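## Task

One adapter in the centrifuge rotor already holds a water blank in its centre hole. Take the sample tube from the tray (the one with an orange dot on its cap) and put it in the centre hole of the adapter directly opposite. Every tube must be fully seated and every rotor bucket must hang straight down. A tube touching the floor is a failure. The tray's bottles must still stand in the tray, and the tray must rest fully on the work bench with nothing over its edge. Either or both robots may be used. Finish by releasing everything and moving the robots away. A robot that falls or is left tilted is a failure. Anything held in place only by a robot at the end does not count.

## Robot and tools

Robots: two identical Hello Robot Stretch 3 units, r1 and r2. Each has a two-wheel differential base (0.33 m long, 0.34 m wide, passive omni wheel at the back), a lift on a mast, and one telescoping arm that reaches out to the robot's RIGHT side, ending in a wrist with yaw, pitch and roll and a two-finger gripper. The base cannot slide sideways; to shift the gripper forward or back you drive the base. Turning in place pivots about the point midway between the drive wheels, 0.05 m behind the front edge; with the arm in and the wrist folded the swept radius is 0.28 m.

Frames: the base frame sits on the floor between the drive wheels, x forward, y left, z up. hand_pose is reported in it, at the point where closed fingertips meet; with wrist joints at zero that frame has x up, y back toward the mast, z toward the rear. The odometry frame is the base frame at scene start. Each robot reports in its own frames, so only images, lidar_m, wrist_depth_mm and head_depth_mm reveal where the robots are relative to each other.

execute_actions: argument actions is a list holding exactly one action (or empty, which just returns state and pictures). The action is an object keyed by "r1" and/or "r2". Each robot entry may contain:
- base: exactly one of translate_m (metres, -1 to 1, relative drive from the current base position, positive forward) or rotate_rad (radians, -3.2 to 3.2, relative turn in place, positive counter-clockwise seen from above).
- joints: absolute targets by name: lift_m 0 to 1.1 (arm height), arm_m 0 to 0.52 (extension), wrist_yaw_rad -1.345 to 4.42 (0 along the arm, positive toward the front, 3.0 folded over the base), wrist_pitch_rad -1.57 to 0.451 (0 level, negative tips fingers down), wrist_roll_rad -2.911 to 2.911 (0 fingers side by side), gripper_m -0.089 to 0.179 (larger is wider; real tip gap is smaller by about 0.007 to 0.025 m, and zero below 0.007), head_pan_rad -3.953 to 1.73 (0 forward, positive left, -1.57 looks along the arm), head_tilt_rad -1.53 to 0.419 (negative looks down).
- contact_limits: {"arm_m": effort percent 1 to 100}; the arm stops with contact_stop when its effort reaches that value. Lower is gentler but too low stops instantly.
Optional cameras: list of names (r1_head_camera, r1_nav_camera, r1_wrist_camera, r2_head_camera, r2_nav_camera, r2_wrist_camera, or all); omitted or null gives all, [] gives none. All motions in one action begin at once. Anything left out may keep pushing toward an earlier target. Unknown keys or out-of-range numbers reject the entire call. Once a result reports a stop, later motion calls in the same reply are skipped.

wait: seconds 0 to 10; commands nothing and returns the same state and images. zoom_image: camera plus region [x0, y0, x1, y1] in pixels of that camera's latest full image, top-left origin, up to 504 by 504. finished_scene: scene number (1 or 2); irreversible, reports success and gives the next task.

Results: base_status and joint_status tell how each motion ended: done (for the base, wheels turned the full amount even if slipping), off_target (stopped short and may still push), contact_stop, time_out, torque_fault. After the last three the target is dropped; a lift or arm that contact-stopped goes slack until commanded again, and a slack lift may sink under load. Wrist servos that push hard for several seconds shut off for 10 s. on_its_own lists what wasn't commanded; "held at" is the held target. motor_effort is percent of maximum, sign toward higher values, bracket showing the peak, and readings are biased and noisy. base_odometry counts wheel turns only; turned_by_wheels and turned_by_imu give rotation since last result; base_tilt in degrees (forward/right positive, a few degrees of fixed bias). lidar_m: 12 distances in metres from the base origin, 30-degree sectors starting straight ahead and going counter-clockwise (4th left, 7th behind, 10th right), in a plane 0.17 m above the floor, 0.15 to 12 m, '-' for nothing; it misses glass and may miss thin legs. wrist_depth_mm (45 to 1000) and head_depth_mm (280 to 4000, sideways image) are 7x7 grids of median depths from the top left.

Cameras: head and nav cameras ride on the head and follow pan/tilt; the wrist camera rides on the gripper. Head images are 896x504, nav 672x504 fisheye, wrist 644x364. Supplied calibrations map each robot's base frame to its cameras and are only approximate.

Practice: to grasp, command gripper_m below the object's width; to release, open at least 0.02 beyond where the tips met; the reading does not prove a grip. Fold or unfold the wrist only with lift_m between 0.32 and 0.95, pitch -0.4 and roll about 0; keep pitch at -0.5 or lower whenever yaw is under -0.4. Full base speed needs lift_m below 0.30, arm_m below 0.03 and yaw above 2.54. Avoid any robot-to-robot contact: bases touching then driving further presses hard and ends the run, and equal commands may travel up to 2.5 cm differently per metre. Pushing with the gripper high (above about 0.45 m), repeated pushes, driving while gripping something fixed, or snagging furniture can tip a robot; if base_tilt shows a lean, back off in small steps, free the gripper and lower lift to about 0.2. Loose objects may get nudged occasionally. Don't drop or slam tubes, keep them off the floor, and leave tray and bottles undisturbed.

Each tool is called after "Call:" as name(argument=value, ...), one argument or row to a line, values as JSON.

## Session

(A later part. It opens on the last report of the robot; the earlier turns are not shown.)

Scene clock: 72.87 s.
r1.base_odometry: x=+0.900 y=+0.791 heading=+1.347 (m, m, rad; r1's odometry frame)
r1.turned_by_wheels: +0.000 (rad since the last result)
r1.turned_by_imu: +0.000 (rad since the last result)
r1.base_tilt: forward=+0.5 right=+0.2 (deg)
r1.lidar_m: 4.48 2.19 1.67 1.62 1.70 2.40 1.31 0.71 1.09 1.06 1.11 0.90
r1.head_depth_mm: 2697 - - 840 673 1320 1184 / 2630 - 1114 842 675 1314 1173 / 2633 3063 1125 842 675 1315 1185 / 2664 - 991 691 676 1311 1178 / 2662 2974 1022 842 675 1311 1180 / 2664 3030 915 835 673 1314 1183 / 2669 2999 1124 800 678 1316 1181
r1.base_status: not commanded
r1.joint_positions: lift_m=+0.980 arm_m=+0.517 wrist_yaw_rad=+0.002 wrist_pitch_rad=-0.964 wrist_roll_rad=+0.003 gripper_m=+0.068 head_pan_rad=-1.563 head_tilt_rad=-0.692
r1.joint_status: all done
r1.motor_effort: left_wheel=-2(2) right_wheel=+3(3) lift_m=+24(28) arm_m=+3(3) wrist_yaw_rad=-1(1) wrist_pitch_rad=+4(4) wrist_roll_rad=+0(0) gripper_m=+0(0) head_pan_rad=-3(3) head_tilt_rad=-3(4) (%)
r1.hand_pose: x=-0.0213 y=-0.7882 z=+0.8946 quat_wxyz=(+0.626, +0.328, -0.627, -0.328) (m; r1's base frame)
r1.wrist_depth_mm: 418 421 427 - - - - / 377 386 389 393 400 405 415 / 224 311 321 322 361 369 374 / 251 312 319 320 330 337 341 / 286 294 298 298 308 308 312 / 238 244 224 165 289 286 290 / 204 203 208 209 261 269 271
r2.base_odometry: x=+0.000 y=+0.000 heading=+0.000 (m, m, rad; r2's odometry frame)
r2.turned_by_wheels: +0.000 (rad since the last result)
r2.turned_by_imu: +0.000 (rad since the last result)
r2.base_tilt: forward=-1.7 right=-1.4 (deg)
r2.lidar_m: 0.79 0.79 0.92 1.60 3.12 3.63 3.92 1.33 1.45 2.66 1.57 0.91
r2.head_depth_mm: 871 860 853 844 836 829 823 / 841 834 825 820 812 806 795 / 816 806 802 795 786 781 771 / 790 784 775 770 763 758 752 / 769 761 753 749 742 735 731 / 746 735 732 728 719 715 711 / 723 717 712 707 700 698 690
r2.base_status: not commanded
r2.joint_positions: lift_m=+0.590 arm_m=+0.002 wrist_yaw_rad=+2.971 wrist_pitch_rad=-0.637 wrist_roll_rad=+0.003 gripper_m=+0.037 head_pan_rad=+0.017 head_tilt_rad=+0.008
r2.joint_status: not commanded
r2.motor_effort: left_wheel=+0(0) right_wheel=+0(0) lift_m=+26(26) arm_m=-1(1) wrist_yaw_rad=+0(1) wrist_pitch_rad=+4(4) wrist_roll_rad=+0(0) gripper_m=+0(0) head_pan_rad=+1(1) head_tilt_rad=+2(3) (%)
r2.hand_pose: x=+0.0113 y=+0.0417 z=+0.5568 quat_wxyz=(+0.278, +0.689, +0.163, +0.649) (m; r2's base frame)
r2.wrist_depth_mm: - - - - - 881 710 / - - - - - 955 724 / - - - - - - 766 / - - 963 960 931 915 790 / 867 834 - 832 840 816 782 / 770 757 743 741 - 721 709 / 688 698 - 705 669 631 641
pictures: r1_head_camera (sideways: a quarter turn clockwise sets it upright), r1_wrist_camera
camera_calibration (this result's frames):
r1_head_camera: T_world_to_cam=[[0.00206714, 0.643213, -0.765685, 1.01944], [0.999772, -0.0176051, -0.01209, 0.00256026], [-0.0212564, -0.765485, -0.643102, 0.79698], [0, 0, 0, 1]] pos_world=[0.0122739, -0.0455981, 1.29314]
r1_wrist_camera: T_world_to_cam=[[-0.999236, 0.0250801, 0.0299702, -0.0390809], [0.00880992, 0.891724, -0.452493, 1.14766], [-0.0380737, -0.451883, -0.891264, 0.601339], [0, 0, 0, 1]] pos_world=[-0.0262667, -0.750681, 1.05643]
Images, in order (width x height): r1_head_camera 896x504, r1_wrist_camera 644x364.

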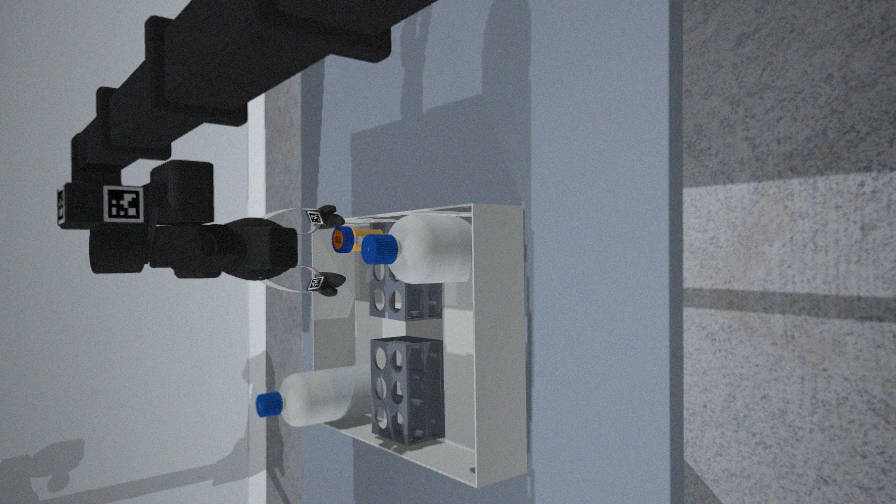

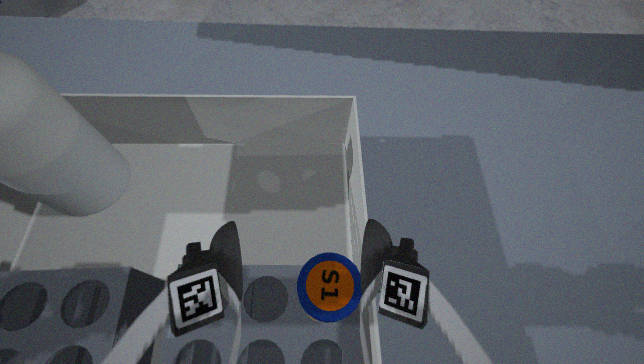

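Call:
execute_actions(
  actions=[
    {"r1":{"base":{"translate_m":-0.014},"joints":{"arm_m":0.506}}},
  ],
  cameras=[],
)

Call:
execute_actions(
  actions=[
    {"r1":{"joints":{"lift_m":0.955}}},
  ],
  cameras=["r1_head_camera","r1_wrist_camera"],
)

Scene clock: 77.97 s.
r1.base_odometry: x=+0.897 y=+0.778 heading=+1.347 (m, m, rad; r1's odometry frame)
r1.turned_by_wheels: +0.000 (rad since the last result)
r1.turned_by_imu: -0.001 (rad since the last result)
r1.base_tilt: forward=+0.5 right=+0.2 (deg)
r1.lidar_m: 4.50 2.19 1.67 1.62 1.70 2.40 1.30 0.70 1.09 1.06 1.11 0.92
r1.head_depth_mm: 2679 - - 826 675 1310 1180 / 2661 - 1122 844 676 1321 1185 / 2597 3160 1129 842 672 1314 1179 / 2648 - 987 696 676 1306 1186 / 2686 3026 1029 834 676 1318 1181 / 2729 3001 919 829 676 1308 1188 / 2708 2995 1135 814 674 1317 1191
r1.base_status: done
r1.joint_positions: lift_m=+0.980 arm_m=+0.506 wrist_yaw_rad=+0.002 wrist_pitch_rad=-0.964 wrist_roll_rad=+0.003 gripper_m=+0.068 head_pan_rad=-1.563 head_tilt_rad=-0.692
r1.joint_status: all done
r1.motor_effort: left_wheel=-2(7) right_wheel=+2(6) lift_m=+24(24) arm_m=-4(5) wrist_yaw_rad=-2(1) wrist_pitch_rad=+4(4) wrist_roll_rad=+0(0) gripper_m=+1(0) head_pan_rad=-3(3) head_tilt_rad=-3(2) (%)
r1.hand_pose: x=-0.0213 y=-0.7775 z=+0.8946 quat_wxyz=(+0.626, +0.328, -0.627, -0.328) (m; r1's base frame)
r1.wrist_depth_mm: 420 424 429 440 443 - - / 369 377 385 394 398 405 412 / 243 330 334 341 359 363 374 / 276 310 318 323 332 338 342 / 287 291 299 299 311 308 316 / 221 223 240 213 287 284 292 / 206 222 209 225 262 268 270
r2.base_odometry: x=+0.000 y=+0.000 heading=+0.000 (m, m, rad; r2's odometry frame)
r2.turned_by_wheels: +0.000 (rad since the last result)
r2.turned_by_imu: +0.001 (rad since the last result)
r2.base_tilt: forward=-1.7 right=-1.3 (deg)
r2.lidar_m: 0.79 0.79 0.91 1.60 3.12 3.64 3.92 1.34 1.44 2.67 1.57 0.91
r2.head_depth_mm: 873 861 854 847 837 830 823 / 844 834 826 817 811 804 795 / 815 809 799 793 789 780 772 / 791 783 780 773 764 758 749 / 767 759 755 748 743 733 730 / 745 740 734 727 720 715 710 / 722 718 714 705 701 694 691
r2.base_status: not commanded
r2.joint_positions: lift_m=+0.590 arm_m=+0.002 wrist_yaw_rad=+2.971 wrist_pitch_rad=-0.637 wrist_roll_rad=+0.003 gripper_m=+0.037 head_pan_rad=+0.017 head_tilt_rad=+0.008
r2.joint_status: not commanded
r2.motor_effort: left_wheel=+0(0) right_wheel=+0(1) lift_m=+27(26) arm_m=-1(1) wrist_yaw_rad=+1(0) wrist_pitch_rad=+3(4) wrist_roll_rad=+0(0) gripper_m=+1(1) head_pan_rad=+1(1) head_tilt_rad=+1(2) (%)
r2.hand_pose: x=+0.0113 y=+0.0417 z=+0.5568 quat_wxyz=(+0.278, +0.689, +0.163, +0.649) (m; r2's base frame)
r2.wrist_depth_mm: - - - - - 890 680 / - - - - - 949 749 / - - - - - - 781 / - - 962 949 939 917 815 / 864 877 - 829 839 815 777 / 780 766 746 729 - 723 709 / 708 678 - 691 668 646 657
pictures: none
No camera images: the call's "cameras" was empty. Leave "cameras" out to get every camera's image.

Scene clock: 78.97 s.
r1.base_odometry: x=+0.897 y=+0.778 heading=+1.347 (m, m, rad; r1's odometry frame)
r1.turned_by_wheels: +0.000 (rad since the last result)
r1.turned_by_imu: +0.000 (rad since the last result)
r1.base_tilt: forward=+0.5 right=+0.2 (deg)
r1.lidar_m: 4.48 2.18 1.67 1.62 1.70 2.40 1.31 0.70 1.09 1.06 1.11 0.92
r1.head_depth_mm: 2710 2909 - 788 674 1315 1180 / 2686 - 1073 842 673 1318 1183 / 2646 3161 1125 844 674 1317 1180 / 2705 - 991 697 673 1317 1181 / 2685 2992 1021 835 676 1317 1183 / 2665 3012 919 833 674 1311 1180 / 2703 3017 1137 811 676 1313 1185
r1.base_status: not commanded
r1.joint_positions: lift_m=+0.955 arm_m=+0.506 wrist_yaw_rad=+0.002 wrist_pitch_rad=-0.964 wrist_roll_rad=+0.003 gripper_m=+0.068 head_pan_rad=-1.563 head_tilt_rad=-0.692
r1.joint_status: all done
r1.motor_effort: left_wheel=-2(2) right_wheel=+2(2) lift_m=+24(25) arm_m=-4(3) wrist_yaw_rad=-1(2) wrist_pitch_rad=+4(4) wrist_roll_rad=+0(0) gripper_m=+0(1) head_pan_rad=-3(3) head_tilt_rad=-3(3) (%)
r1.hand_pose: x=-0.0213 y=-0.7775 z=+0.8696 quat_wxyz=(+0.626, +0.328, -0.627, -0.328) (m; r1's base frame)
r1.wrist_depth_mm: 381 385 386 399 402 415 420 / 265 275 281 295 365 368 379 / 244 307 312 315 327 335 338 / 275 291 292 296 301 304 311 / 265 268 274 211 282 283 285 / 197 221 193 191 262 260 264 / 183 218 186 214 241 246 248
r2.base_odometry: x=+0.000 y=+0.000 heading=+0.000 (m, m, rad; r2's odometry frame)
r2.turned_by_wheels: +0.000 (rad since the last result)
r2.turned_by_imu: +0.000 (rad since the last result)
r2.base_tilt: forward=-1.6 right=-1.4 (deg)
r2.lidar_m: 0.79 0.79 0.91 1.60 3.13 3.64 3.91 1.34 1.45 2.66 1.57 0.91
r2.head_depth_mm: 867 861 851 844 839 829 821 / 842 831 823 822 811 805 798 / 812 811 802 793 792 778 769 / 789 785 778 771 765 756 752 / 767 762 754 747 741 739 730 / 743 740 734 728 721 717 709 / 723 718 714 706 701 695 692
r2.base_status: not commanded
r2.joint_positions: lift_m=+0.590 arm_m=+0.002 wrist_yaw_rad=+2.971 wrist_pitch_rad=-0.637 wrist_roll_rad=+0.003 gripper_m=+0.037 head_pan_rad=+0.017 head_tilt_rad=+0.008
r2.joint_status: not commanded
r2.motor_effort: left_wheel=+0(0) right_wheel=+0(1) lift_m=+26(26) arm_m=-1(0) wrist_yaw_rad=+0(0) wrist_pitch_rad=+4(4) wrist_roll_rad=+0(0) gripper_m=+0(0) head_pan_rad=+1(0) head_tilt_rad=+2(2) (%)
r2.hand_pose: x=+0.0113 y=+0.0417 z=+0.5568 quat_wxyz=(+0.278, +0.689, +0.163, +0.649) (m; r2's base frame)
r2.wrist_depth_mm: - - - - - 888 684 / - - - - - 954 723 / - - - - - - 777 / - - 931 965 892 913 779 / 887 851 - 799 831 805 792 / 781 766 751 727 - 714 707 / 691 689 - 679 649 648 631
pictures: r1_head_camera (sideways: a quarter turn clockwise sets it upright), r1_wrist_camera
camera_calibration (this result's frames):
r1_head_camera: T_world_to_cam=[[0.00206714, 0.643213, -0.765685, 1.01944], [0.999772, -0.0176051, -0.01209, 0.00256026], [-0.0212564, -0.765485, -0.643102, 0.79698], [0, 0, 0, 1]] pos_world=[0.0122739, -0.0455981, 1.29314]
r1_wrist_camera: T_world_to_cam=[[-0.999236, 0.0250812, 0.029969, -0.0385978], [0.00880965, 0.891703, -0.452536, 1.12685], [-0.0380735, -0.451926, -0.891242, 0.583837], [0, 0, 0, 1]] pos_world=[-0.0262666, -0.739992, 1.03144]
Images, in order (width x height): r1_head_camera 896x504, r1_wrist_camera 644x364.

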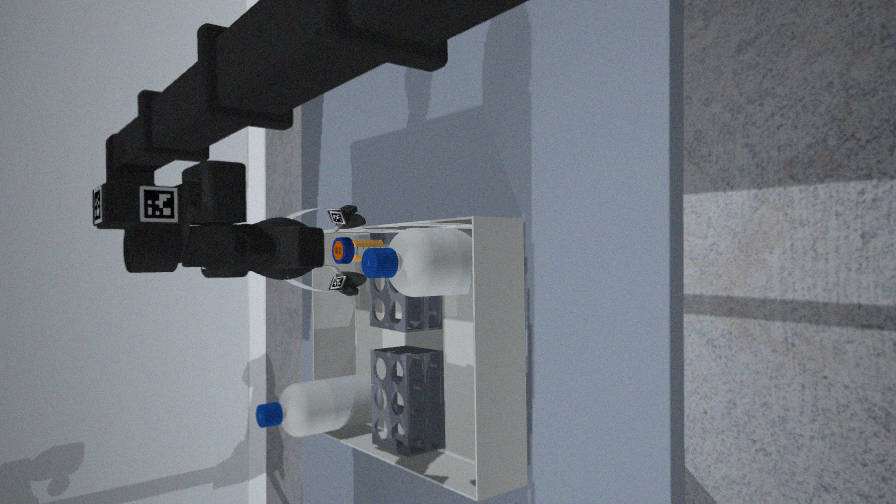

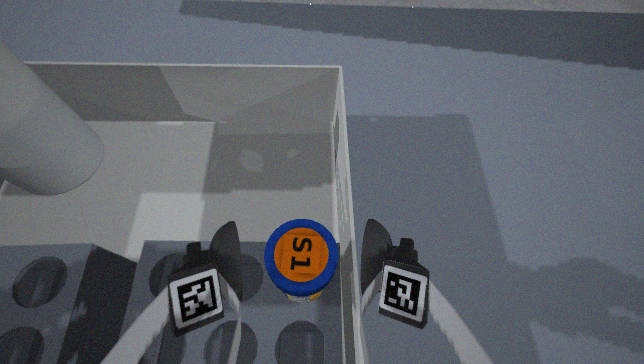

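Call:
execute_actions(
  actions=[
    {"r1":{"joints":{"lift_m":0.947}}},
  ],
  cameras=[],
)

Call:
execute_actions(
  actions=[
    {"r1":{"joints":{"gripper_m":0.0}}},
  ],
  cameras=["r1_wrist_camera"],
)

Call:
execute_actions(
  actions=[
    {"r1":{"joints":{"lift_m":1.1}}},
  ],
  cameras=["r1_head_camera","r1_wrist_camera"],
)

Scene clock: 83.87 s.
r1.base_odometry: x=+0.897 y=+0.778 heading=+1.347 (m, m, rad; r1's odometry frame)
r1.turned_by_wheels: +0.000 (rad since the last result)
r1.turned_by_imu: -0.001 (rad since the last result)
r1.base_tilt: forward=+0.5 right=+0.3 (deg)
r1.lidar_m: 4.50 2.19 1.66 1.62 1.70 2.39 1.30 0.70 1.09 1.06 1.11 0.92
r1.head_depth_mm: 2684 2948 - - 674 1311 1180 / 2660 2927 1059 842 673 1312 1177 / 2659 - 1128 843 674 1310 1182 / 2663 - 982 696 677 1311 1179 / 2679 3005 1025 836 674 1313 1186 / 2693 3049 915 834 677 1304 1175 / 2677 3003 1135 812 676 1317 1184
r1.base_status: not commanded
r1.joint_positions: lift_m=+0.947 arm_m=+0.506 wrist_yaw_rad=+0.002 wrist_pitch_rad=-0.964 wrist_roll_rad=+0.003 gripper_m=+0.068 head_pan_rad=-1.563 head_tilt_rad=-0.692
r1.joint_status: all done
r1.motor_effort: left_wheel=-2(2) right_wheel=+2(2) lift_m=+24(24) arm_m=-4(3) wrist_yaw_rad=-1(1) wrist_pitch_rad=+4(4) wrist_roll_rad=+0(0) gripper_m=+1(0) head_pan_rad=-3(3) head_tilt_rad=-3(3) (%)
r1.hand_pose: x=-0.0213 y=-0.7775 z=+0.8616 quat_wxyz=(+0.626, +0.328, -0.627, -0.328) (m; r1's base frame)
r1.wrist_depth_mm: 367 372 376 384 394 399 405 / 256 265 268 293 352 360 368 / 244 302 310 308 322 322 327 / 269 279 283 284 293 298 301 / 254 257 266 142 273 274 278 / 189 209 186 174 256 253 259 / 176 208 180 215 233 239 239
r2.base_odometry: x=+0.000 y=+0.000 heading=+0.000 (m, m, rad; r2's odometry frame)
r2.turned_by_wheels: +0.000 (rad since the last result)
r2.turned_by_imu: +0.001 (rad since the last result)
r2.base_tilt: forward=-1.7 right=-1.3 (deg)
r2.lidar_m: 0.79 0.79 0.91 1.60 3.12 3.65 3.92 1.33 1.44 2.68 1.57 0.91
r2.head_depth_mm: 875 865 851 845 836 827 822 / 839 833 826 817 811 802 796 / 817 807 800 794 788 779 774 / 790 783 776 774 766 756 751 / 767 761 753 749 742 738 729 / 743 739 732 729 724 718 708 / 724 716 712 705 700 695 691
r2.base_status: not commanded
r2.joint_positions: lift_m=+0.590 arm_m=+0.002 wrist_yaw_rad=+2.971 wrist_pitch_rad=-0.637 wrist_roll_rad=+0.003 gripper_m=+0.037 head_pan_rad=+0.017 head_tilt_rad=+0.008
r2.joint_status: not commanded
r2.motor_effort: left_wheel=+0(0) right_wheel=+0(0) lift_m=+26(26) arm_m=-1(1) wrist_yaw_rad=+0(0) wrist_pitch_rad=+3(3) wrist_roll_rad=+0(0) gripper_m=+0(0) head_pan_rad=+1(1) head_tilt_rad=+1(2) (%)
r2.hand_pose: x=+0.0113 y=+0.0417 z=+0.5568 quat_wxyz=(+0.278, +0.689, +0.163, +0.649) (m; r2's base frame)
r2.wrist_depth_mm: - - - - - 902 699 / - - - - - 945 734 / - - - - - - 767 / - - 943 935 939 915 794 / 881 868 - 825 858 791 778 / 762 765 745 737 - 736 715 / 701 684 - 696 658 655 648
pictures: none
No camera images: the call's "cameras" was empty. Leave "cameras" out to get every camera's image.

Scene clock: 85.03 s.
r1.base_odometry: x=+0.897 y=+0.778 heading=+1.347 (m, m, rad; r1's odometry frame)
r1.turned_by_wheels: +0.000 (rad since the last result)
r1.turned_by_imu: +0.000 (rad since the last result)
r1.base_tilt: forward=+0.5 right=+0.2 (deg)
r1.lidar_m: 4.49 2.19 1.67 1.62 1.70 2.40 1.30 0.70 1.09 1.06 1.12 0.92
r1.head_depth_mm: 2701 2946 - - 673 1312 1187 / 2678 2888 1050 845 674 1315 1181 / 2677 - 1127 843 675 1323 1179 / 2671 - 874 696 673 1313 1181 / 2703 2994 1023 838 676 1316 1181 / 2701 3027 917 830 676 1324 1184 / 2683 2993 1132 811 674 1318 1191
r1.base_status: not commanded
r1.joint_positions: lift_m=+0.947 arm_m=+0.506 wrist_yaw_rad=+0.002 wrist_pitch_rad=-0.963 wrist_roll_rad=+0.003 gripper_m=+0.001 head_pan_rad=-1.563 head_tilt_rad=-0.692
r1.joint_status: all done
r1.motor_effort: left_wheel=-2(2) right_wheel=+2(4) lift_m=+24(24) arm_m=-3(3) wrist_yaw_rad=-1(2) wrist_pitch_rad=+4(4) wrist_roll_rad=+0(1) gripper_m=-11(86) head_pan_rad=-3(3) head_tilt_rad=-2(3) (%)
r1.hand_pose: x=-0.0213 y=-0.7777 z=+0.8617 quat_wxyz=(+0.626, +0.328, -0.627, -0.328) (m; r1's base frame)
r1.wrist_depth_mm: 362 368 380 385 391 400 409 / 256 267 272 296 352 361 366 / 245 300 307 305 319 327 330 / 269 280 281 292 292 297 302 / 257 257 265 138 273 274 275 / 188 209 187 131 253 254 259 / 174 186 197 215 235 238 239
r2.base_odometry: x=+0.000 y=+0.000 heading=+0.000 (m, m, rad; r2's odometry frame)
r2.turned_by_wheels: +0.000 (rad since the last result)
r2.turned_by_imu: +0.000 (rad since the last result)
r2.base_tilt: forward=-1.7 right=-1.3 (deg)
r2.lidar_m: 0.79 0.79 0.92 1.60 3.11 3.63 3.93 1.33 1.44 2.67 1.57 0.91
r2.head_depth_mm: 875 861 856 843 841 828 822 / 842 832 827 815 814 803 797 / 816 811 801 795 788 779 773 / 792 787 778 769 763 758 753 / 768 760 755 748 743 735 729 / 744 740 734 729 720 715 710 / 723 718 712 708 702 695 691
r2.base_status: not commanded
r2.joint_positions: lift_m=+0.590 arm_m=+0.002 wrist_yaw_rad=+2.971 wrist_pitch_rad=-0.637 wrist_roll_rad=+0.003 gripper_m=+0.037 head_pan_rad=+0.017 head_tilt_rad=+0.008
r2.joint_status: not commanded
r2.motor_effort: left_wheel=+0(0) right_wheel=+0(0) lift_m=+26(26) arm_m=-2(1) wrist_yaw_rad=+0(1) wrist_pitch_rad=+3(3) wrist_roll_rad=+0(0) gripper_m=+0(0) head_pan_rad=+1(1) head_tilt_rad=+1(1) (%)
r2.hand_pose: x=+0.0113 y=+0.0417 z=+0.5568 quat_wxyz=(+0.278, +0.689, +0.163, +0.649) (m; r2's base frame)
r2.wrist_depth_mm: - - - - - 892 693 / - - - - - 957 728 / - - - - - - 773 / - - 968 921 968 931 797 / 875 850 - 848 842 812 775 / 752 767 763 730 - 733 702 / 702 697 - 694 655 643 644
pictures: r1_wrist_camera
camera_calibration (this result's frames):
r1_wrist_camera: T_world_to_cam=[[-0.999236, 0.0251087, 0.0299425, -0.038311], [0.0088093, 0.891264, -0.453398, 1.12387], [-0.0380709, -0.452788, -0.890805, 0.57566], [0, 0, 0, 1]] pos_world=[-0.0262664, -0.740052, 1.02351]
Images, in order (width x height): r1_wrist_camera 644x364.

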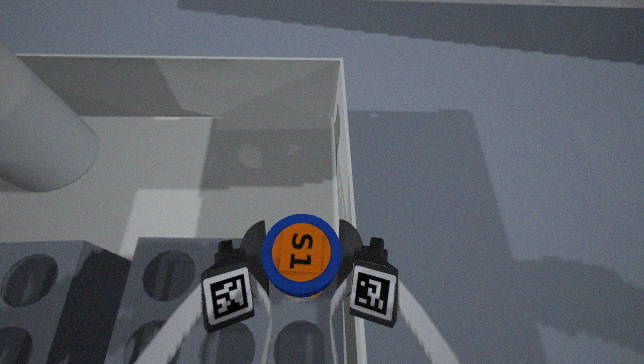

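Scene clock: 87.27 s.
r1.base_odometry: x=+0.897 y=+0.778 heading=+1.347 (m, m, rad; r1's odometry frame)
r1.turned_by_wheels: +0.000 (rad since the last result)
r1.turned_by_imu: +0.000 (rad since the last result)
r1.base_tilt: forward=+0.5 right=+0.2 (deg)
r1.lidar_m: 4.50 2.19 1.67 1.62 1.70 2.40 1.30 0.70 1.09 1.06 1.11 0.92
r1.head_depth_mm: 2682 3021 1121 842 672 1309 1184 / 2689 3002 1122 841 672 1309 1181 / 2761 2978 1128 845 674 1311 1183 / - 2989 1019 699 675 1318 1179 / 2678 3046 1028 835 676 1317 1184 / 2664 3018 921 832 674 1316 1180 / 2676 2982 1134 812 680 1319 1180
r1.base_status: not commanded
r1.joint_positions: lift_m=+1.100 arm_m=+0.506 wrist_yaw_rad=+0.002 wrist_pitch_rad=-0.963 wrist_roll_rad=+0.003 gripper_m=+0.001 head_pan_rad=-1.563 head_tilt_rad=-0.692
r1.joint_status: all done
r1.motor_effort: left_wheel=-2(2) right_wheel=+2(2) lift_m=+31(33) arm_m=-3(3) wrist_yaw_rad=-1(1) wrist_pitch_rad=+4(4) wrist_roll_rad=+0(0) gripper_m=-12(12) head_pan_rad=-3(3) head_tilt_rad=-2(2) (%)
r1.hand_pose: x=-0.0213 y=-0.7777 z=+1.0144 quat_wxyz=(+0.626, +0.328, -0.627, -0.328) (m; r1's base frame)
r1.wrist_depth_mm: - - - - - - - / 521 - - - - - - / 479 482 493 497 508 523 522 / 292 358 441 454 475 477 487 / 385 398 421 138 437 436 450 / 340 350 380 131 397 403 409 / 305 321 345 320 377 379 378
r2.base_odometry: x=+0.000 y=+0.000 heading=+0.000 (m, m, rad; r2's odometry frame)
r2.turned_by_wheels: +0.000 (rad since the last result)
r2.turned_by_imu: +0.000 (rad since the last result)
r2.base_tilt: forward=-1.7 right=-1.3 (deg)
r2.lidar_m: 0.79 0.79 0.91 1.60 3.12 3.60 3.92 1.33 1.45 2.67 1.57 0.91
r2.head_depth_mm: 870 862 854 845 838 831 824 / 844 833 825 817 811 803 795 / 814 809 801 791 788 777 775 / 793 784 777 767 762 758 748 / 768 760 756 747 741 736 728 / 746 739 733 728 721 715 706 / 724 719 715 708 700 697 690
r2.base_status: not commanded
r2.joint_positions: lift_m=+0.590 arm_m=+0.002 wrist_yaw_rad=+2.971 wrist_pitch_rad=-0.637 wrist_roll_rad=+0.003 gripper_m=+0.037 head_pan_rad=+0.017 head_tilt_rad=+0.008
r2.joint_status: not commanded
r2.motor_effort: left_wheel=+0(0) right_wheel=+0(0) lift_m=+27(27) arm_m=-1(1) wrist_yaw_rad=+0(0) wrist_pitch_rad=+4(3) wrist_roll_rad=+0(0) gripper_m=+0(0) head_pan_rad=+0(0) head_tilt_rad=+2(2) (%)
r2.hand_pose: x=+0.0113 y=+0.0417 z=+0.5568 quat_wxyz=(+0.278, +0.689, +0.163, +0.649) (m; r2's base frame)
r2.wrist_depth_mm: - - - - - 870 711 / - - - - - 929 723 / - - - - - - 759 / - - 969 954 936 894 780 / 888 844 - 839 857 803 776 / 776 763 753 751 - 715 722 / 703 683 - 667 654 653 645
pictures: r1_head_camera (sideways: a quarter turn clockwise sets it upright), r1_wrist_camera
camera_calibration (this result's frames):
r1_head_camera: T_world_to_cam=[[0.00206707, 0.643213, -0.765685, 1.01944], [0.999772, -0.0176049, -0.01209, 0.00256026], [-0.0212563, -0.765485, -0.643102, 0.79698], [0, 0, 0, 1]] pos_world=[0.0122739, -0.0455981, 1.29314]
r1_wrist_camera: T_world_to_cam=[[-0.999236, 0.0251071, 0.0299427, -0.0428842], [0.00880781, 0.891264, -0.453398, 1.1931], [-0.0380704, -0.452788, -0.890805, 0.711675], [0, 0, 0, 1]] pos_world=[-0.0262662, -0.740052, 1.1762]
Images, in order (width x height): r1_head_camera 896x504, r1_wrist_camera 644x364.

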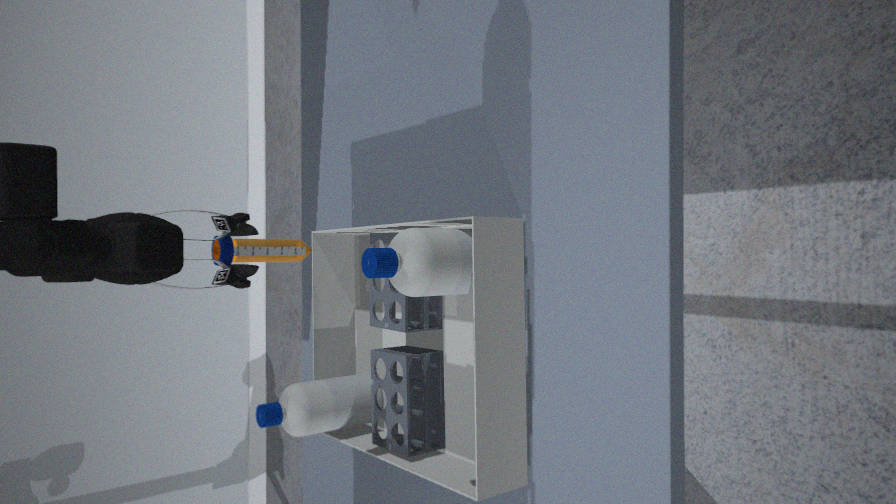

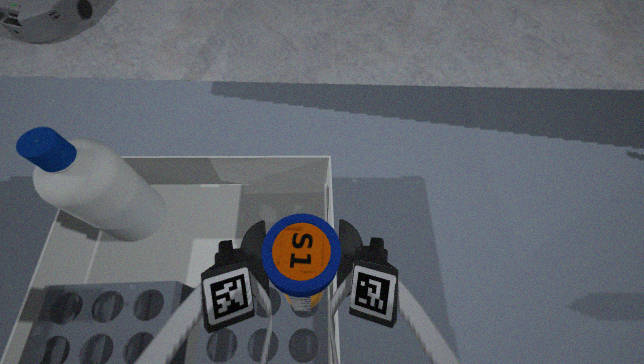

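Call:
execute_actions(
  actions=[
    {"r1":{"base":{"translate_m":-0.12}}},
  ],
  cameras=[],
)

Call:
execute_actions(
  actions=[
    {"r1":{"base":{"translate_m":-0.98},"joints":{"arm_m":0.15,"head_tilt_rad":-0.9}}},
  ],
  cameras=["r1_head_camera","r1_wrist_camera"],
)

Scene clock: 94.63 s.
r1.base_odometry: x=+0.871 y=+0.661 heading=+1.347 (m, m, rad; r1's odometry frame)
r1.turned_by_wheels: +0.000 (rad since the last result)
r1.turned_by_imu: -0.001 (rad since the last result)
r1.base_tilt: forward=+0.6 right=+0.3 (deg)
r1.lidar_m: 4.62 2.20 1.67 1.63 1.71 2.40 1.29 0.61 0.94 1.06 1.11 1.02
r1.head_depth_mm: 2673 3020 1128 843 674 1294 1185 / 2641 2959 1122 845 675 1285 1186 / 2719 3004 1131 843 675 1283 1182 / - 3000 1078 842 676 1285 1185 / 2680 3021 1027 765 676 1285 1191 / 2665 3035 1021 690 677 1292 1186 / 2679 2968 929 825 677 1287 1178
r1.base_status: done
r1.joint_positions: lift_m=+1.100 arm_m=+0.506 wrist_yaw_rad=+0.002 wrist_pitch_rad=-0.963 wrist_roll_rad=+0.003 gripper_m=+0.001 head_pan_rad=-1.563 head_tilt_rad=-0.692
r1.joint_status: not commanded
r1.motor_effort: left_wheel=-2(6) right_wheel=+3(6) lift_m=+32(32) arm_m=-4(3) wrist_yaw_rad=-1(1) wrist_pitch_rad=+4(4) wrist_roll_rad=+0(1) gripper_m=-11(12) head_pan_rad=-3(3) head_tilt_rad=-2(2) (%)
r1.hand_pose: x=-0.0213 y=-0.7777 z=+1.0144 quat_wxyz=(+0.626, +0.328, -0.627, -0.328) (m; r1's base frame)
r1.wrist_depth_mm: - - - - - - - / - - - - - - - / 470 498 493 496 509 518 531 / 394 437 439 462 469 474 480 / 404 415 418 138 437 439 441 / 381 348 388 131 400 403 416 / 313 321 356 372 372 377 385
r2.base_odometry: x=+0.000 y=+0.000 heading=+0.000 (m, m, rad; r2's odometry frame)
r2.turned_by_wheels: +0.000 (rad since the last result)
r2.turned_by_imu: +0.001 (rad since the last result)
r2.base_tilt: forward=-1.7 right=-1.3 (deg)
r2.lidar_m: 0.79 0.79 0.91 1.60 3.13 3.63 3.93 1.33 1.45 2.67 1.57 0.91
r2.head_depth_mm: 872 861 853 847 835 827 821 / 839 835 827 818 811 805 799 / 815 806 803 794 785 781 773 / 793 780 776 769 763 756 752 / 764 762 753 748 739 736 727 / 745 735 730 729 722 720 708 / 724 719 712 707 703 696 691
r2.base_status: not commanded
r2.joint_positions: lift_m=+0.590 arm_m=+0.002 wrist_yaw_rad=+2.971 wrist_pitch_rad=-0.637 wrist_roll_rad=+0.003 gripper_m=+0.037 head_pan_rad=+0.017 head_tilt_rad=+0.008
r2.joint_status: not commanded
r2.motor_effort: left_wheel=+0(0) right_wheel=+0(1) lift_m=+27(26) arm_m=-1(1) wrist_yaw_rad=+0(0) wrist_pitch_rad=+4(4) wrist_roll_rad=+0(1) gripper_m=+1(0) head_pan_rad=+1(1) head_tilt_rad=+1(2) (%)
r2.hand_pose: x=+0.0113 y=+0.0417 z=+0.5568 quat_wxyz=(+0.278, +0.689, +0.163, +0.649) (m; r2's base frame)
r2.wrist_depth_mm: - - - - - 882 707 / - - - - - 955 740 / - - - - - - 767 / - - 954 934 948 916 785 / 866 850 - 834 849 798 774 / 766 781 739 748 - 719 699 / 706 694 - 694 657 665 635
pictures: none
No camera images: the call's "cameras" was empty. Leave "cameras" out to get every camera's image.

Scene clock: 105.67 s.
r1.base_odometry: x=+0.653 y=-0.295 heading=+1.347 (m, m, rad; r1's odometry frame)
r1.turned_by_wheels: +0.000 (rad since the last result)
r1.turned_by_imu: -0.003 (rad since the last result)
r1.base_tilt: forward=+0.5 right=+0.2 (deg)
r1.lidar_m: 1.96 2.27 1.71 1.66 1.74 2.46 3.15 0.46 0.35 0.34 0.36 0.62
r1.head_depth_mm: 799 883 788 620 623 864 1114 / 812 887 799 613 626 870 1113 / - - 821 663 625 871 1123 / - - 482 664 624 866 1121 / 797 888 804 612 623 864 1113 / 784 885 797 617 624 867 1110 / 2755 2528 2025 617 636 866 1126
r1.base_status: done
r1.joint_positions: lift_m=+1.100 arm_m=+0.150 wrist_yaw_rad=+0.002 wrist_pitch_rad=-0.963 wrist_roll_rad=+0.003 gripper_m=+0.001 head_pan_rad=-1.563 head_tilt_rad=-0.889
r1.joint_status: all done
r1.motor_effort: left_wheel=-1(6) right_wheel=+3(4) lift_m=+31(32) arm_m=-3(4) wrist_yaw_rad=-2(1) wrist_pitch_rad=+4(4) wrist_roll_rad=+0(0) gripper_m=-12(12) head_pan_rad=-2(3) head_tilt_rad=-3(14) (%)
r1.hand_pose: x=-0.0213 y=-0.4217 z=+1.0144 quat_wxyz=(+0.626, +0.328, -0.627, -0.328) (m; r1's base frame)
r1.wrist_depth_mm: 607 - 547 565 554 - - / 627 859 544 568 543 - - / - 457 518 517 517 499 - / - 414 470 474 483 432 - / - 369 445 137 457 394 - / - 344 344 132 360 360 - / 619 328 331 333 337 345 -
r2.base_odometry: x=+0.000 y=+0.000 heading=+0.000 (m, m, rad; r2's odometry frame)
r2.turned_by_wheels: +0.000 (rad since the last result)
r2.turned_by_imu: +0.002 (rad since the last result)
r2.base_tilt: forward=-1.6 right=-1.3 (deg)
r2.lidar_m: 0.79 0.79 0.92 1.60 3.12 3.64 3.92 1.33 1.45 2.67 1.57 0.91
r2.head_depth_mm: 871 863 852 843 836 831 821 / 841 832 825 819 811 805 798 / 813 809 799 793 788 778 773 / 790 783 777 771 762 754 752 / 766 762 754 748 741 738 729 / 746 739 734 726 722 716 710 / 724 719 713 708 701 695 689
r2.base_status: not commanded
r2.joint_positions: lift_m=+0.590 arm_m=+0.002 wrist_yaw_rad=+2.971 wrist_pitch_rad=-0.637 wrist_roll_rad=+0.003 gripper_m=+0.037 head_pan_rad=+0.017 head_tilt_rad=+0.008
r2.joint_status: not commanded
r2.motor_effort: left_wheel=+1(0) right_wheel=+1(0) lift_m=+26(27) arm_m=-1(1) wrist_yaw_rad=+0(1) wrist_pitch_rad=+3(3) wrist_roll_rad=+0(0) gripper_m=+1(0) head_pan_rad=+0(0) head_tilt_rad=+1(2) (%)
r2.hand_pose: x=+0.0113 y=+0.0417 z=+0.5568 quat_wxyz=(+0.278, +0.689, +0.163, +0.649) (m; r2's base frame)
r2.wrist_depth_mm: - - - - - 895 708 / - - - - - 949 734 / - - - - - - 788 / - - 965 959 913 925 823 / 880 884 - 810 846 787 749 / 799 745 748 746 - 720 695 / 704 681 - 704 646 659 642
pictures: r1_head_camera (sideways: a quarter turn clockwise sets it upright), r1_wrist_camera
camera_calibration (this result's frames):
r1_head_camera: T_world_to_cam=[[0.00102568, 0.780829, -0.624745, 0.835783], [0.99975, -0.0147537, -0.0167984, 0.00868649], [-0.022334, -0.624571, -0.780648, 0.975873], [0, 0, 0, 1]] pos_world=[0.0122536, -0.0429728, 1.28411]
r1_wrist_camera: T_world_to_cam=[[-0.999236, 0.0251073, 0.0299428, -0.0518221], [0.00880792, 0.891264, -0.453398, 0.875816], [-0.0380706, -0.452788, -0.890805, 0.872864], [0, 0, 0, 1]] pos_world=[-0.0262662, -0.38406, 1.1762]
Images, in order (width x height): r1_head_camera 896x504, r1_wrist_camera 644x364.

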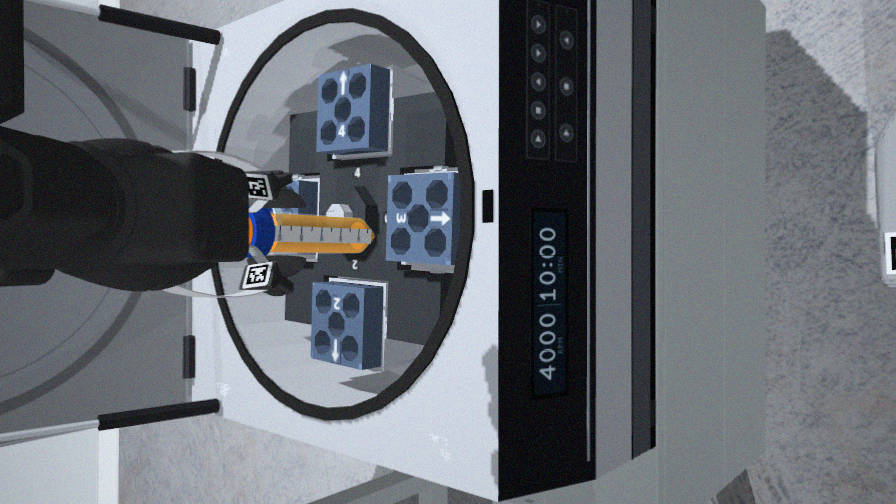

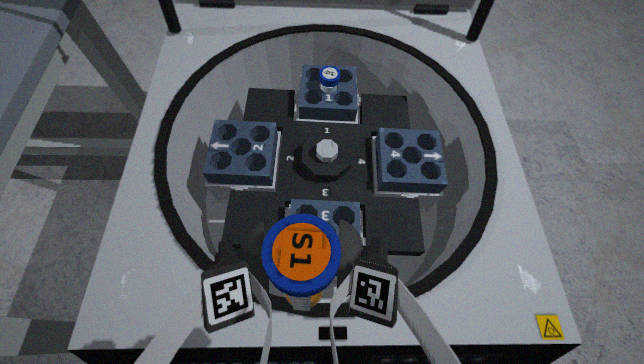

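Call:
execute_actions(
  actions=[
    {"r1":{"base":{"translate_m":-0.03},"joints":{"arm_m":0.258}}},
  ],
  cameras=[],
)

Call:
execute_actions(
  actions=[
    {"r1":{"joints":{"lift_m":0.97}}},
  ],
  cameras=["r1_head_camera","r1_wrist_camera"],
)

Call:
zoom_image(
  camera="r1_head_camera",
  region=[250,130,550,370],
)

Scene clock: 115.57 s.
r1.base_odometry: x=+0.646 y=-0.324 heading=+1.346 (m, m, rad; r1's odometry frame)
r1.turned_by_wheels: +0.000 (rad since the last result)
r1.turned_by_imu: -0.001 (rad since the last result)
r1.base_tilt: forward=+0.5 right=+0.2 (deg)
r1.lidar_m: 1.99 2.28 1.71 1.67 1.75 2.47 3.12 0.46 0.35 0.34 0.35 0.50
r1.head_depth_mm: 797 2355 767 619 624 861 1115 / 793 882 823 618 621 866 1112 / 806 895 826 680 624 867 1125 / - 863 793 664 622 866 1118 / 793 898 809 702 623 865 1116 / 794 884 812 618 623 864 1112 / 2687 2424 787 617 622 862 1109
r1.base_status: done
r1.joint_positions: lift_m=+1.100 arm_m=+0.258 wrist_yaw_rad=+0.002 wrist_pitch_rad=-0.963 wrist_roll_rad=+0.003 gripper_m=+0.001 head_pan_rad=-1.563 head_tilt_rad=-0.889
r1.joint_status: all done
r1.motor_effort: left_wheel=-2(7) right_wheel=+2(5) lift_m=+32(32) arm_m=+3(3) wrist_yaw_rad=-2(1) wrist_pitch_rad=+4(4) wrist_roll_rad=+0(0) gripper_m=-12(12) head_pan_rad=-3(3) head_tilt_rad=-4(3) (%)
r1.hand_pose: x=-0.0213 y=-0.5292 z=+1.0144 quat_wxyz=(+0.626, +0.328, -0.627, -0.328) (m; r1's base frame)
r1.wrist_depth_mm: 639 467 473 476 473 - - / 686 504 492 511 499 - - / - 446 512 517 500 - - / - 415 472 475 490 441 - / - 405 426 138 432 407 - / - 375 401 132 479 365 - / 328 323 473 411 401 334 -
r2.base_odometry: x=+0.000 y=+0.000 heading=+0.000 (m, m, rad; r2's odometry frame)
r2.turned_by_wheels: +0.000 (rad since the last result)
r2.turned_by_imu: +0.001 (rad since the last result)
r2.base_tilt: forward=-1.7 right=-1.4 (deg)
r2.lidar_m: 0.79 0.79 0.92 1.60 3.13 3.63 3.91 1.33 1.45 2.67 1.57 0.91
r2.head_depth_mm: 871 858 856 845 839 831 823 / 843 836 826 820 809 805 795 / 818 806 801 793 786 780 771 / 790 782 776 770 763 756 751 / 765 759 754 748 740 734 731 / 745 740 732 727 721 715 709 / 724 718 712 707 704 696 690
r2.base_status: not commanded
r2.joint_positions: lift_m=+0.590 arm_m=+0.002 wrist_yaw_rad=+2.971 wrist_pitch_rad=-0.637 wrist_roll_rad=+0.003 gripper_m=+0.037 head_pan_rad=+0.017 head_tilt_rad=+0.008
r2.joint_status: not commanded
r2.motor_effort: left_wheel=+0(0) right_wheel=+0(1) lift_m=+26(27) arm_m=-1(1) wrist_yaw_rad=+0(1) wrist_pitch_rad=+3(4) wrist_roll_rad=+0(0) gripper_m=+0(0) head_pan_rad=+0(1) head_tilt_rad=+1(2) (%)
r2.hand_pose: x=+0.0113 y=+0.0417 z=+0.5568 quat_wxyz=(+0.278, +0.689, +0.163, +0.649) (m; r2's base frame)
r2.wrist_depth_mm: - - - - - 873 712 / - - - - - 979 734 / - - - - - - 763 / - - 971 960 912 914 801 / 861 857 - 833 836 801 776 / 787 782 782 736 - 731 709 / 696 687 - 688 675 650 653
pictures: none
No camera images: the call's "cameras" was empty. Leave "cameras" out to get every camera's image.

Scene clock: 117.57 s.
r1.base_odometry: x=+0.646 y=-0.324 heading=+1.346 (m, m, rad; r1's odometry frame)
r1.turned_by_wheels: +0.000 (rad since the last result)
r1.turned_by_imu: +0.000 (rad since the last result)
r1.base_tilt: forward=+0.5 right=+0.2 (deg)
r1.lidar_m: 1.99 2.28 1.71 1.66 1.75 2.46 3.12 0.46 0.35 0.34 0.35 0.50
r1.head_depth_mm: - 874 761 617 623 863 1112 / - 868 823 617 622 864 1116 / - - 815 681 623 866 1125 / 794 - 772 665 622 865 1123 / 795 890 807 703 623 867 1116 / 797 885 812 618 623 863 1113 / 2653 2427 784 615 622 859 1111
r1.base_status: not commanded
r1.joint_positions: lift_m=+0.970 arm_m=+0.258 wrist_yaw_rad=+0.002 wrist_pitch_rad=-0.963 wrist_roll_rad=+0.003 gripper_m=+0.001 head_pan_rad=-1.563 head_tilt_rad=-0.889
r1.joint_status: all done
r1.motor_effort: left_wheel=-2(2) right_wheel=+2(2) lift_m=+25(28) arm_m=+3(4) wrist_yaw_rad=-1(1) wrist_pitch_rad=+4(4) wrist_roll_rad=+0(0) gripper_m=-11(12) head_pan_rad=-3(3) head_tilt_rad=-3(4) (%)
r1.hand_pose: x=-0.0213 y=-0.5292 z=+0.8847 quat_wxyz=(+0.626, +0.328, -0.627, -0.328) (m; r1's base frame)
r1.wrist_depth_mm: 612 346 381 394 379 366 - / 315 343 412 373 407 337 - / 283 337 360 362 372 336 - / 276 314 325 312 325 321 280 / 268 320 309 138 312 312 255 / 244 296 286 131 294 312 235 / 212 271 337 251 365 259 217
r2.base_odometry: x=+0.000 y=+0.000 heading=+0.000 (m, m, rad; r2's odometry frame)
r2.turned_by_wheels: +0.000 (rad since the last result)
r2.turned_by_imu: +0.000 (rad since the last result)
r2.base_tilt: forward=-1.8 right=-1.3 (deg)
r2.lidar_m: 0.79 0.79 0.92 1.60 3.14 3.63 3.92 1.33 1.45 2.67 1.57 0.91
r2.head_depth_mm: 874 863 856 849 838 828 822 / 846 834 825 819 810 803 796 / 816 807 799 792 786 781 771 / 789 786 776 769 764 755 750 / 768 759 755 748 742 737 729 / 746 739 735 725 719 715 709 / 725 718 715 709 700 694 692
r2.base_status: not commanded
r2.joint_positions: lift_m=+0.590 arm_m=+0.002 wrist_yaw_rad=+2.971 wrist_pitch_rad=-0.637 wrist_roll_rad=+0.003 gripper_m=+0.037 head_pan_rad=+0.017 head_tilt_rad=+0.008
r2.joint_status: not commanded
r2.motor_effort: left_wheel=+0(0) right_wheel=+0(1) lift_m=+27(27) arm_m=+0(1) wrist_yaw_rad=+1(1) wrist_pitch_rad=+3(3) wrist_roll_rad=+0(1) gripper_m=+0(0) head_pan_rad=+1(1) head_tilt_rad=+0(1) (%)
r2.hand_pose: x=+0.0113 y=+0.0417 z=+0.5568 quat_wxyz=(+0.278, +0.689, +0.163, +0.649) (m; r2's base frame)
r2.wrist_depth_mm: - - - - - 895 695 / - - - - - 957 731 / - - - - - - 774 / - - 933 943 945 929 816 / 877 855 - 844 830 798 781 / 795 781 751 743 - 741 719 / 698 699 - 689 660 651 629
pictures: r1_head_camera (sideways: a quarter turn clockwise sets it upright), r1_wrist_camera
camera_calibration (this result's frames):
r1_head_camera: T_world_to_cam=[[0.00103885, 0.780861, -0.624705, 0.83573], [0.99975, -0.01477, -0.0167995, 0.00868799], [-0.022345, -0.624531, -0.780681, 0.975914], [0, 0, 0, 1]] pos_world=[0.0122528, -0.042972, 1.28411]
r1_wrist_camera: T_world_to_cam=[[-0.999236, 0.0251247, 0.0299427, -0.0452331], [0.00882351, 0.891264, -0.453398, 0.912786], [-0.0380784, -0.452788, -0.890805, 0.708663], [0, 0, 0, 1]] pos_world=[-0.0262678, -0.491523, 1.04649]
Images, in order (width x height): r1_head_camera 896x504, r1_wrist_camera 644x364.

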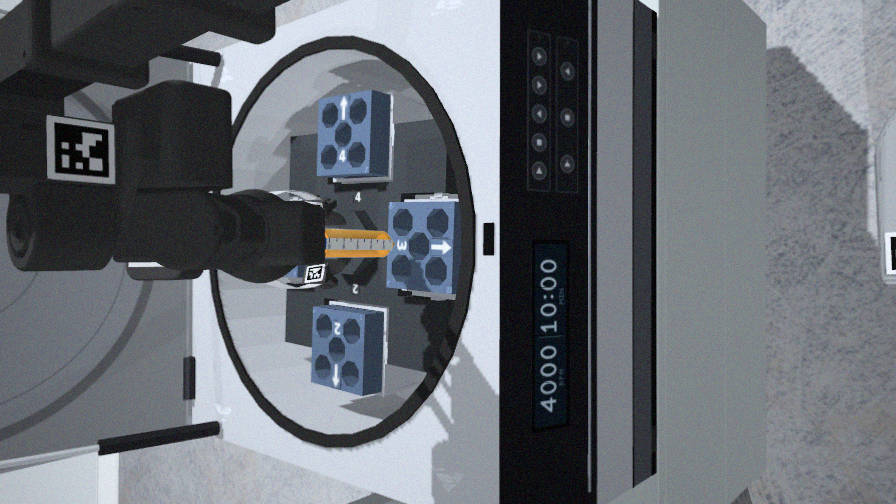

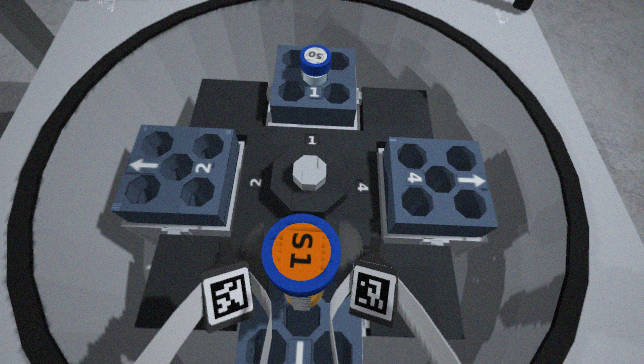

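Region (250, 130, 550, 370) of r1_head_camera's 896x504 image, scaled by 1.680, with more detail than that image has; it fills the top 403 rows of this view, and the rest is white.

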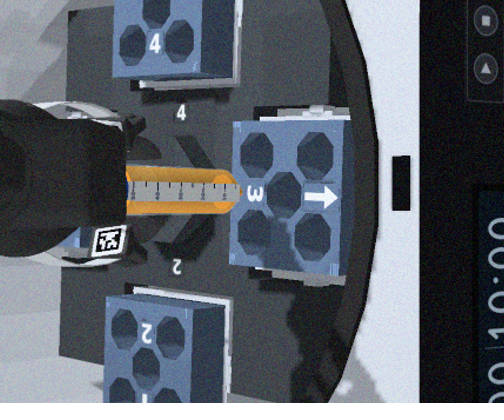

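Call:
execute_actions(
  actions=[
    {"r1":{"joints":{"lift_m":1.015}}},
  ],
  cameras=[],
)

Call:
execute_actions(
  actions=[
    {"r1":{"joints":{"arm_m":0.215}}},
  ],
  cameras=["r1_head_camera","r1_wrist_camera"],
)

Call:
zoom_image(
  camera="r1_head_camera",
  region=[250,130,550,370],
)

Scene clock: 125.63 s.
r1.base_odometry: x=+0.646 y=-0.324 heading=+1.346 (m, m, rad; r1's odometry frame)
r1.turned_by_wheels: +0.000 (rad since the last result)
r1.turned_by_imu: -0.001 (rad since the last result)
r1.base_tilt: forward=+0.5 right=+0.2 (deg)
r1.lidar_m: 1.99 2.27 1.71 1.67 1.74 2.46 3.12 0.46 0.35 0.34 0.35 0.50
r1.head_depth_mm: 824 2339 767 618 624 862 1116 / - 893 823 619 622 863 1116 / - 899 815 680 623 862 1118 / - - 764 664 623 866 1119 / 794 895 806 702 623 867 1112 / 794 888 811 617 623 862 1116 / 2682 2417 787 616 623 865 1113
r1.base_status: not commanded
r1.joint_positions: lift_m=+1.015 arm_m=+0.258 wrist_yaw_rad=+0.002 wrist_pitch_rad=-0.963 wrist_roll_rad=+0.003 gripper_m=+0.001 head_pan_rad=-1.563 head_tilt_rad=-0.889
r1.joint_status: all done
r1.motor_effort: left_wheel=-2(2) right_wheel=+2(2) lift_m=+31(31) arm_m=+3(3) wrist_yaw_rad=-1(2) wrist_pitch_rad=+4(4) wrist_roll_rad=+0(0) gripper_m=-11(12) head_pan_rad=-3(3) head_tilt_rad=-2(3) (%)
r1.hand_pose: x=-0.0213 y=-0.5292 z=+0.9294 quat_wxyz=(+0.626, +0.328, -0.627, -0.328) (m; r1's base frame)
r1.wrist_depth_mm: - 399 415 432 430 446 - / - 376 448 441 420 394 - / - 369 418 403 441 359 - / 310 357 374 366 372 349 - / 285 347 344 138 355 342 - / 263 334 332 132 341 314 283 / 245 289 400 294 395 264 264
r2.base_odometry: x=+0.000 y=+0.000 heading=+0.000 (m, m, rad; r2's odometry frame)
r2.turned_by_wheels: +0.000 (rad since the last result)
r2.turned_by_imu: +0.001 (rad since the last result)
r2.base_tilt: forward=-1.7 right=-1.3 (deg)
r2.lidar_m: 0.79 0.79 0.92 1.60 3.13 3.63 3.91 1.33 1.44 2.66 1.57 0.91
r2.head_depth_mm: 870 862 855 846 837 830 821 / 841 835 824 819 813 804 795 / 815 809 804 795 784 779 772 / 790 783 773 771 762 757 751 / 767 760 755 748 742 734 730 / 743 740 733 728 720 717 710 / 726 719 713 709 704 694 689
r2.base_status: not commanded
r2.joint_positions: lift_m=+0.590 arm_m=+0.002 wrist_yaw_rad=+2.971 wrist_pitch_rad=-0.637 wrist_roll_rad=+0.003 gripper_m=+0.037 head_pan_rad=+0.017 head_tilt_rad=+0.008
r2.joint_status: not commanded
r2.motor_effort: left_wheel=+0(0) right_wheel=-1(0) lift_m=+26(26) arm_m=-1(1) wrist_yaw_rad=+0(0) wrist_pitch_rad=+4(3) wrist_roll_rad=+0(0) gripper_m=+0(1) head_pan_rad=+1(1) head_tilt_rad=+1(2) (%)
r2.hand_pose: x=+0.0113 y=+0.0417 z=+0.5568 quat_wxyz=(+0.278, +0.689, +0.163, +0.649) (m; r2's base frame)
r2.wrist_depth_mm: - - - - - 872 696 / - - - - - 933 736 / - - - - - - 761 / - - 948 937 934 906 807 / 882 854 - 812 847 799 785 / 779 769 758 737 - 731 720 / 703 700 - 710 657 656 650
pictures: none
No camera images: the call's "cameras" was empty. Leave "cameras" out to get every camera's image.

Scene clock: 127.03 s.
r1.base_odometry: x=+0.646 y=-0.324 heading=+1.346 (m, m, rad; r1's odometry frame)
r1.turned_by_wheels: +0.000 (rad since the last result)
r1.turned_by_imu: +0.000 (rad since the last result)
r1.base_tilt: forward=+0.6 right=+0.2 (deg)
r1.lidar_m: 1.99 2.28 1.71 1.66 1.74 2.46 3.12 0.46 0.35 0.34 0.35 0.50
r1.head_depth_mm: 787 2446 764 618 623 865 1112 / - 870 822 619 623 865 1116 / - - 801 680 622 865 1123 / - - 772 663 624 868 1119 / 794 896 806 701 624 863 1107 / 795 885 814 617 622 860 1106 / 2642 2430 787 614 622 862 1115
r1.base_status: not commanded
r1.joint_positions: lift_m=+1.015 arm_m=+0.215 wrist_yaw_rad=+0.002 wrist_pitch_rad=-0.963 wrist_roll_rad=+0.003 gripper_m=+0.001 head_pan_rad=-1.563 head_tilt_rad=-0.889
r1.joint_status: all done
r1.motor_effort: left_wheel=-2(1) right_wheel=+3(2) lift_m=+32(31) arm_m=-4(4) wrist_yaw_rad=-2(1) wrist_pitch_rad=+4(4) wrist_roll_rad=+0(0) gripper_m=-11(11) head_pan_rad=-3(3) head_tilt_rad=-3(3) (%)
r1.hand_pose: x=-0.0213 y=-0.4867 z=+0.9294 quat_wxyz=(+0.626, +0.328, -0.627, -0.328) (m; r1's base frame)
r1.wrist_depth_mm: 709 406 428 451 440 - - / - 381 460 426 457 399 - / - 380 411 415 438 373 - / 311 362 372 375 375 347 - / 281 368 355 138 369 312 - / 262 317 330 132 355 278 288 / 245 248 378 408 330 259 263
r2.base_odometry: x=+0.000 y=+0.000 heading=+0.000 (m, m, rad; r2's odometry frame)
r2.turned_by_wheels: +0.000 (rad since the last result)
r2.turned_by_imu: +0.000 (rad since the last result)
r2.base_tilt: forward=-1.7 right=-1.3 (deg)
r2.lidar_m: 0.79 0.79 0.92 1.60 3.12 3.64 3.92 1.33 1.44 2.67 1.57 0.91
r2.head_depth_mm: 874 861 851 846 840 828 822 / 843 834 827 821 812 807 795 / 815 807 799 795 784 780 774 / 792 784 777 770 761 754 750 / 768 759 750 748 743 737 727 / 747 740 734 726 720 717 710 / 722 718 713 706 703 693 690
r2.base_status: not commanded
r2.joint_positions: lift_m=+0.590 arm_m=+0.002 wrist_yaw_rad=+2.971 wrist_pitch_rad=-0.637 wrist_roll_rad=+0.003 gripper_m=+0.037 head_pan_rad=+0.017 head_tilt_rad=+0.008
r2.joint_status: not commanded
r2.motor_effort: left_wheel=+1(0) right_wheel=+1(0) lift_m=+27(26) arm_m=-1(1) wrist_yaw_rad=+0(0) wrist_pitch_rad=+4(4) wrist_roll_rad=+0(0) gripper_m=+0(0) head_pan_rad=+1(1) head_tilt_rad=+1(1) (%)
r2.hand_pose: x=+0.0113 y=+0.0417 z=+0.5568 quat_wxyz=(+0.278, +0.689, +0.163, +0.649) (m; r2's base frame)
r2.wrist_depth_mm: - - - - - 892 711 / - - - - - 947 750 / - - - - - - 770 / - - 952 941 921 910 807 / 885 840 - 833 844 827 771 / 786 785 754 744 - 708 700 / 705 693 - 698 676 654 643
pictures: r1_head_camera (sideways: a quarter turn clockwise sets it upright), r1_wrist_camera
camera_calibration (this result's frames):
r1_head_camera: T_world_to_cam=[[0.00103894, 0.780861, -0.624704, 0.83573], [0.99975, -0.0147702, -0.0167996, 0.00868799], [-0.0223451, -0.624531, -0.780681, 0.975914], [0, 0, 0, 1]] pos_world=[0.0122528, -0.042972, 1.28411]
r1_wrist_camera: T_world_to_cam=[[-0.999236, 0.0251244, 0.0299428, -0.0476389], [0.00882316, 0.891264, -0.453398, 0.89521], [-0.0380783, -0.452788, -0.890805, 0.767717], [0, 0, 0, 1]] pos_world=[-0.0262678, -0.449059, 1.0912]
Images, in order (width x height): r1_head_camera 896x504, r1_wrist_camera 644x364.

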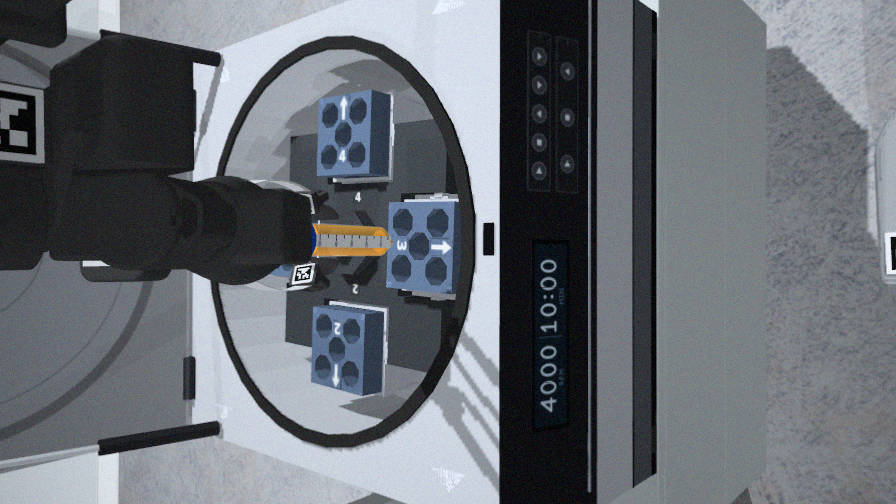

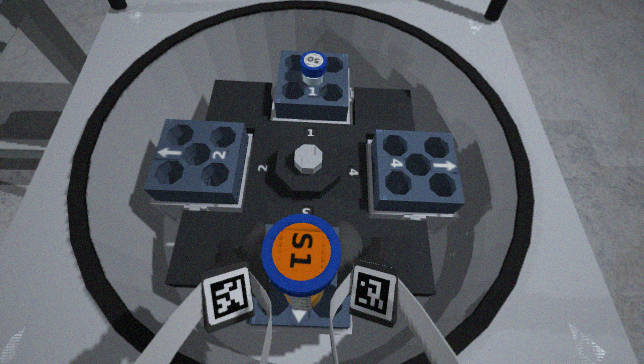

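Region (250, 130, 550, 370) of r1_head_camera's 896x504 image, scaled by 1.680, with more detail than that image has; it fills the top 403 rows of this view, and the rest is white.

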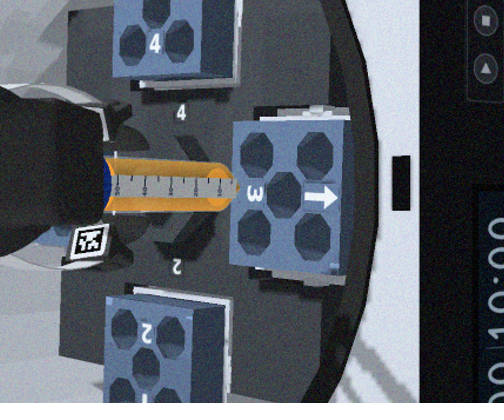

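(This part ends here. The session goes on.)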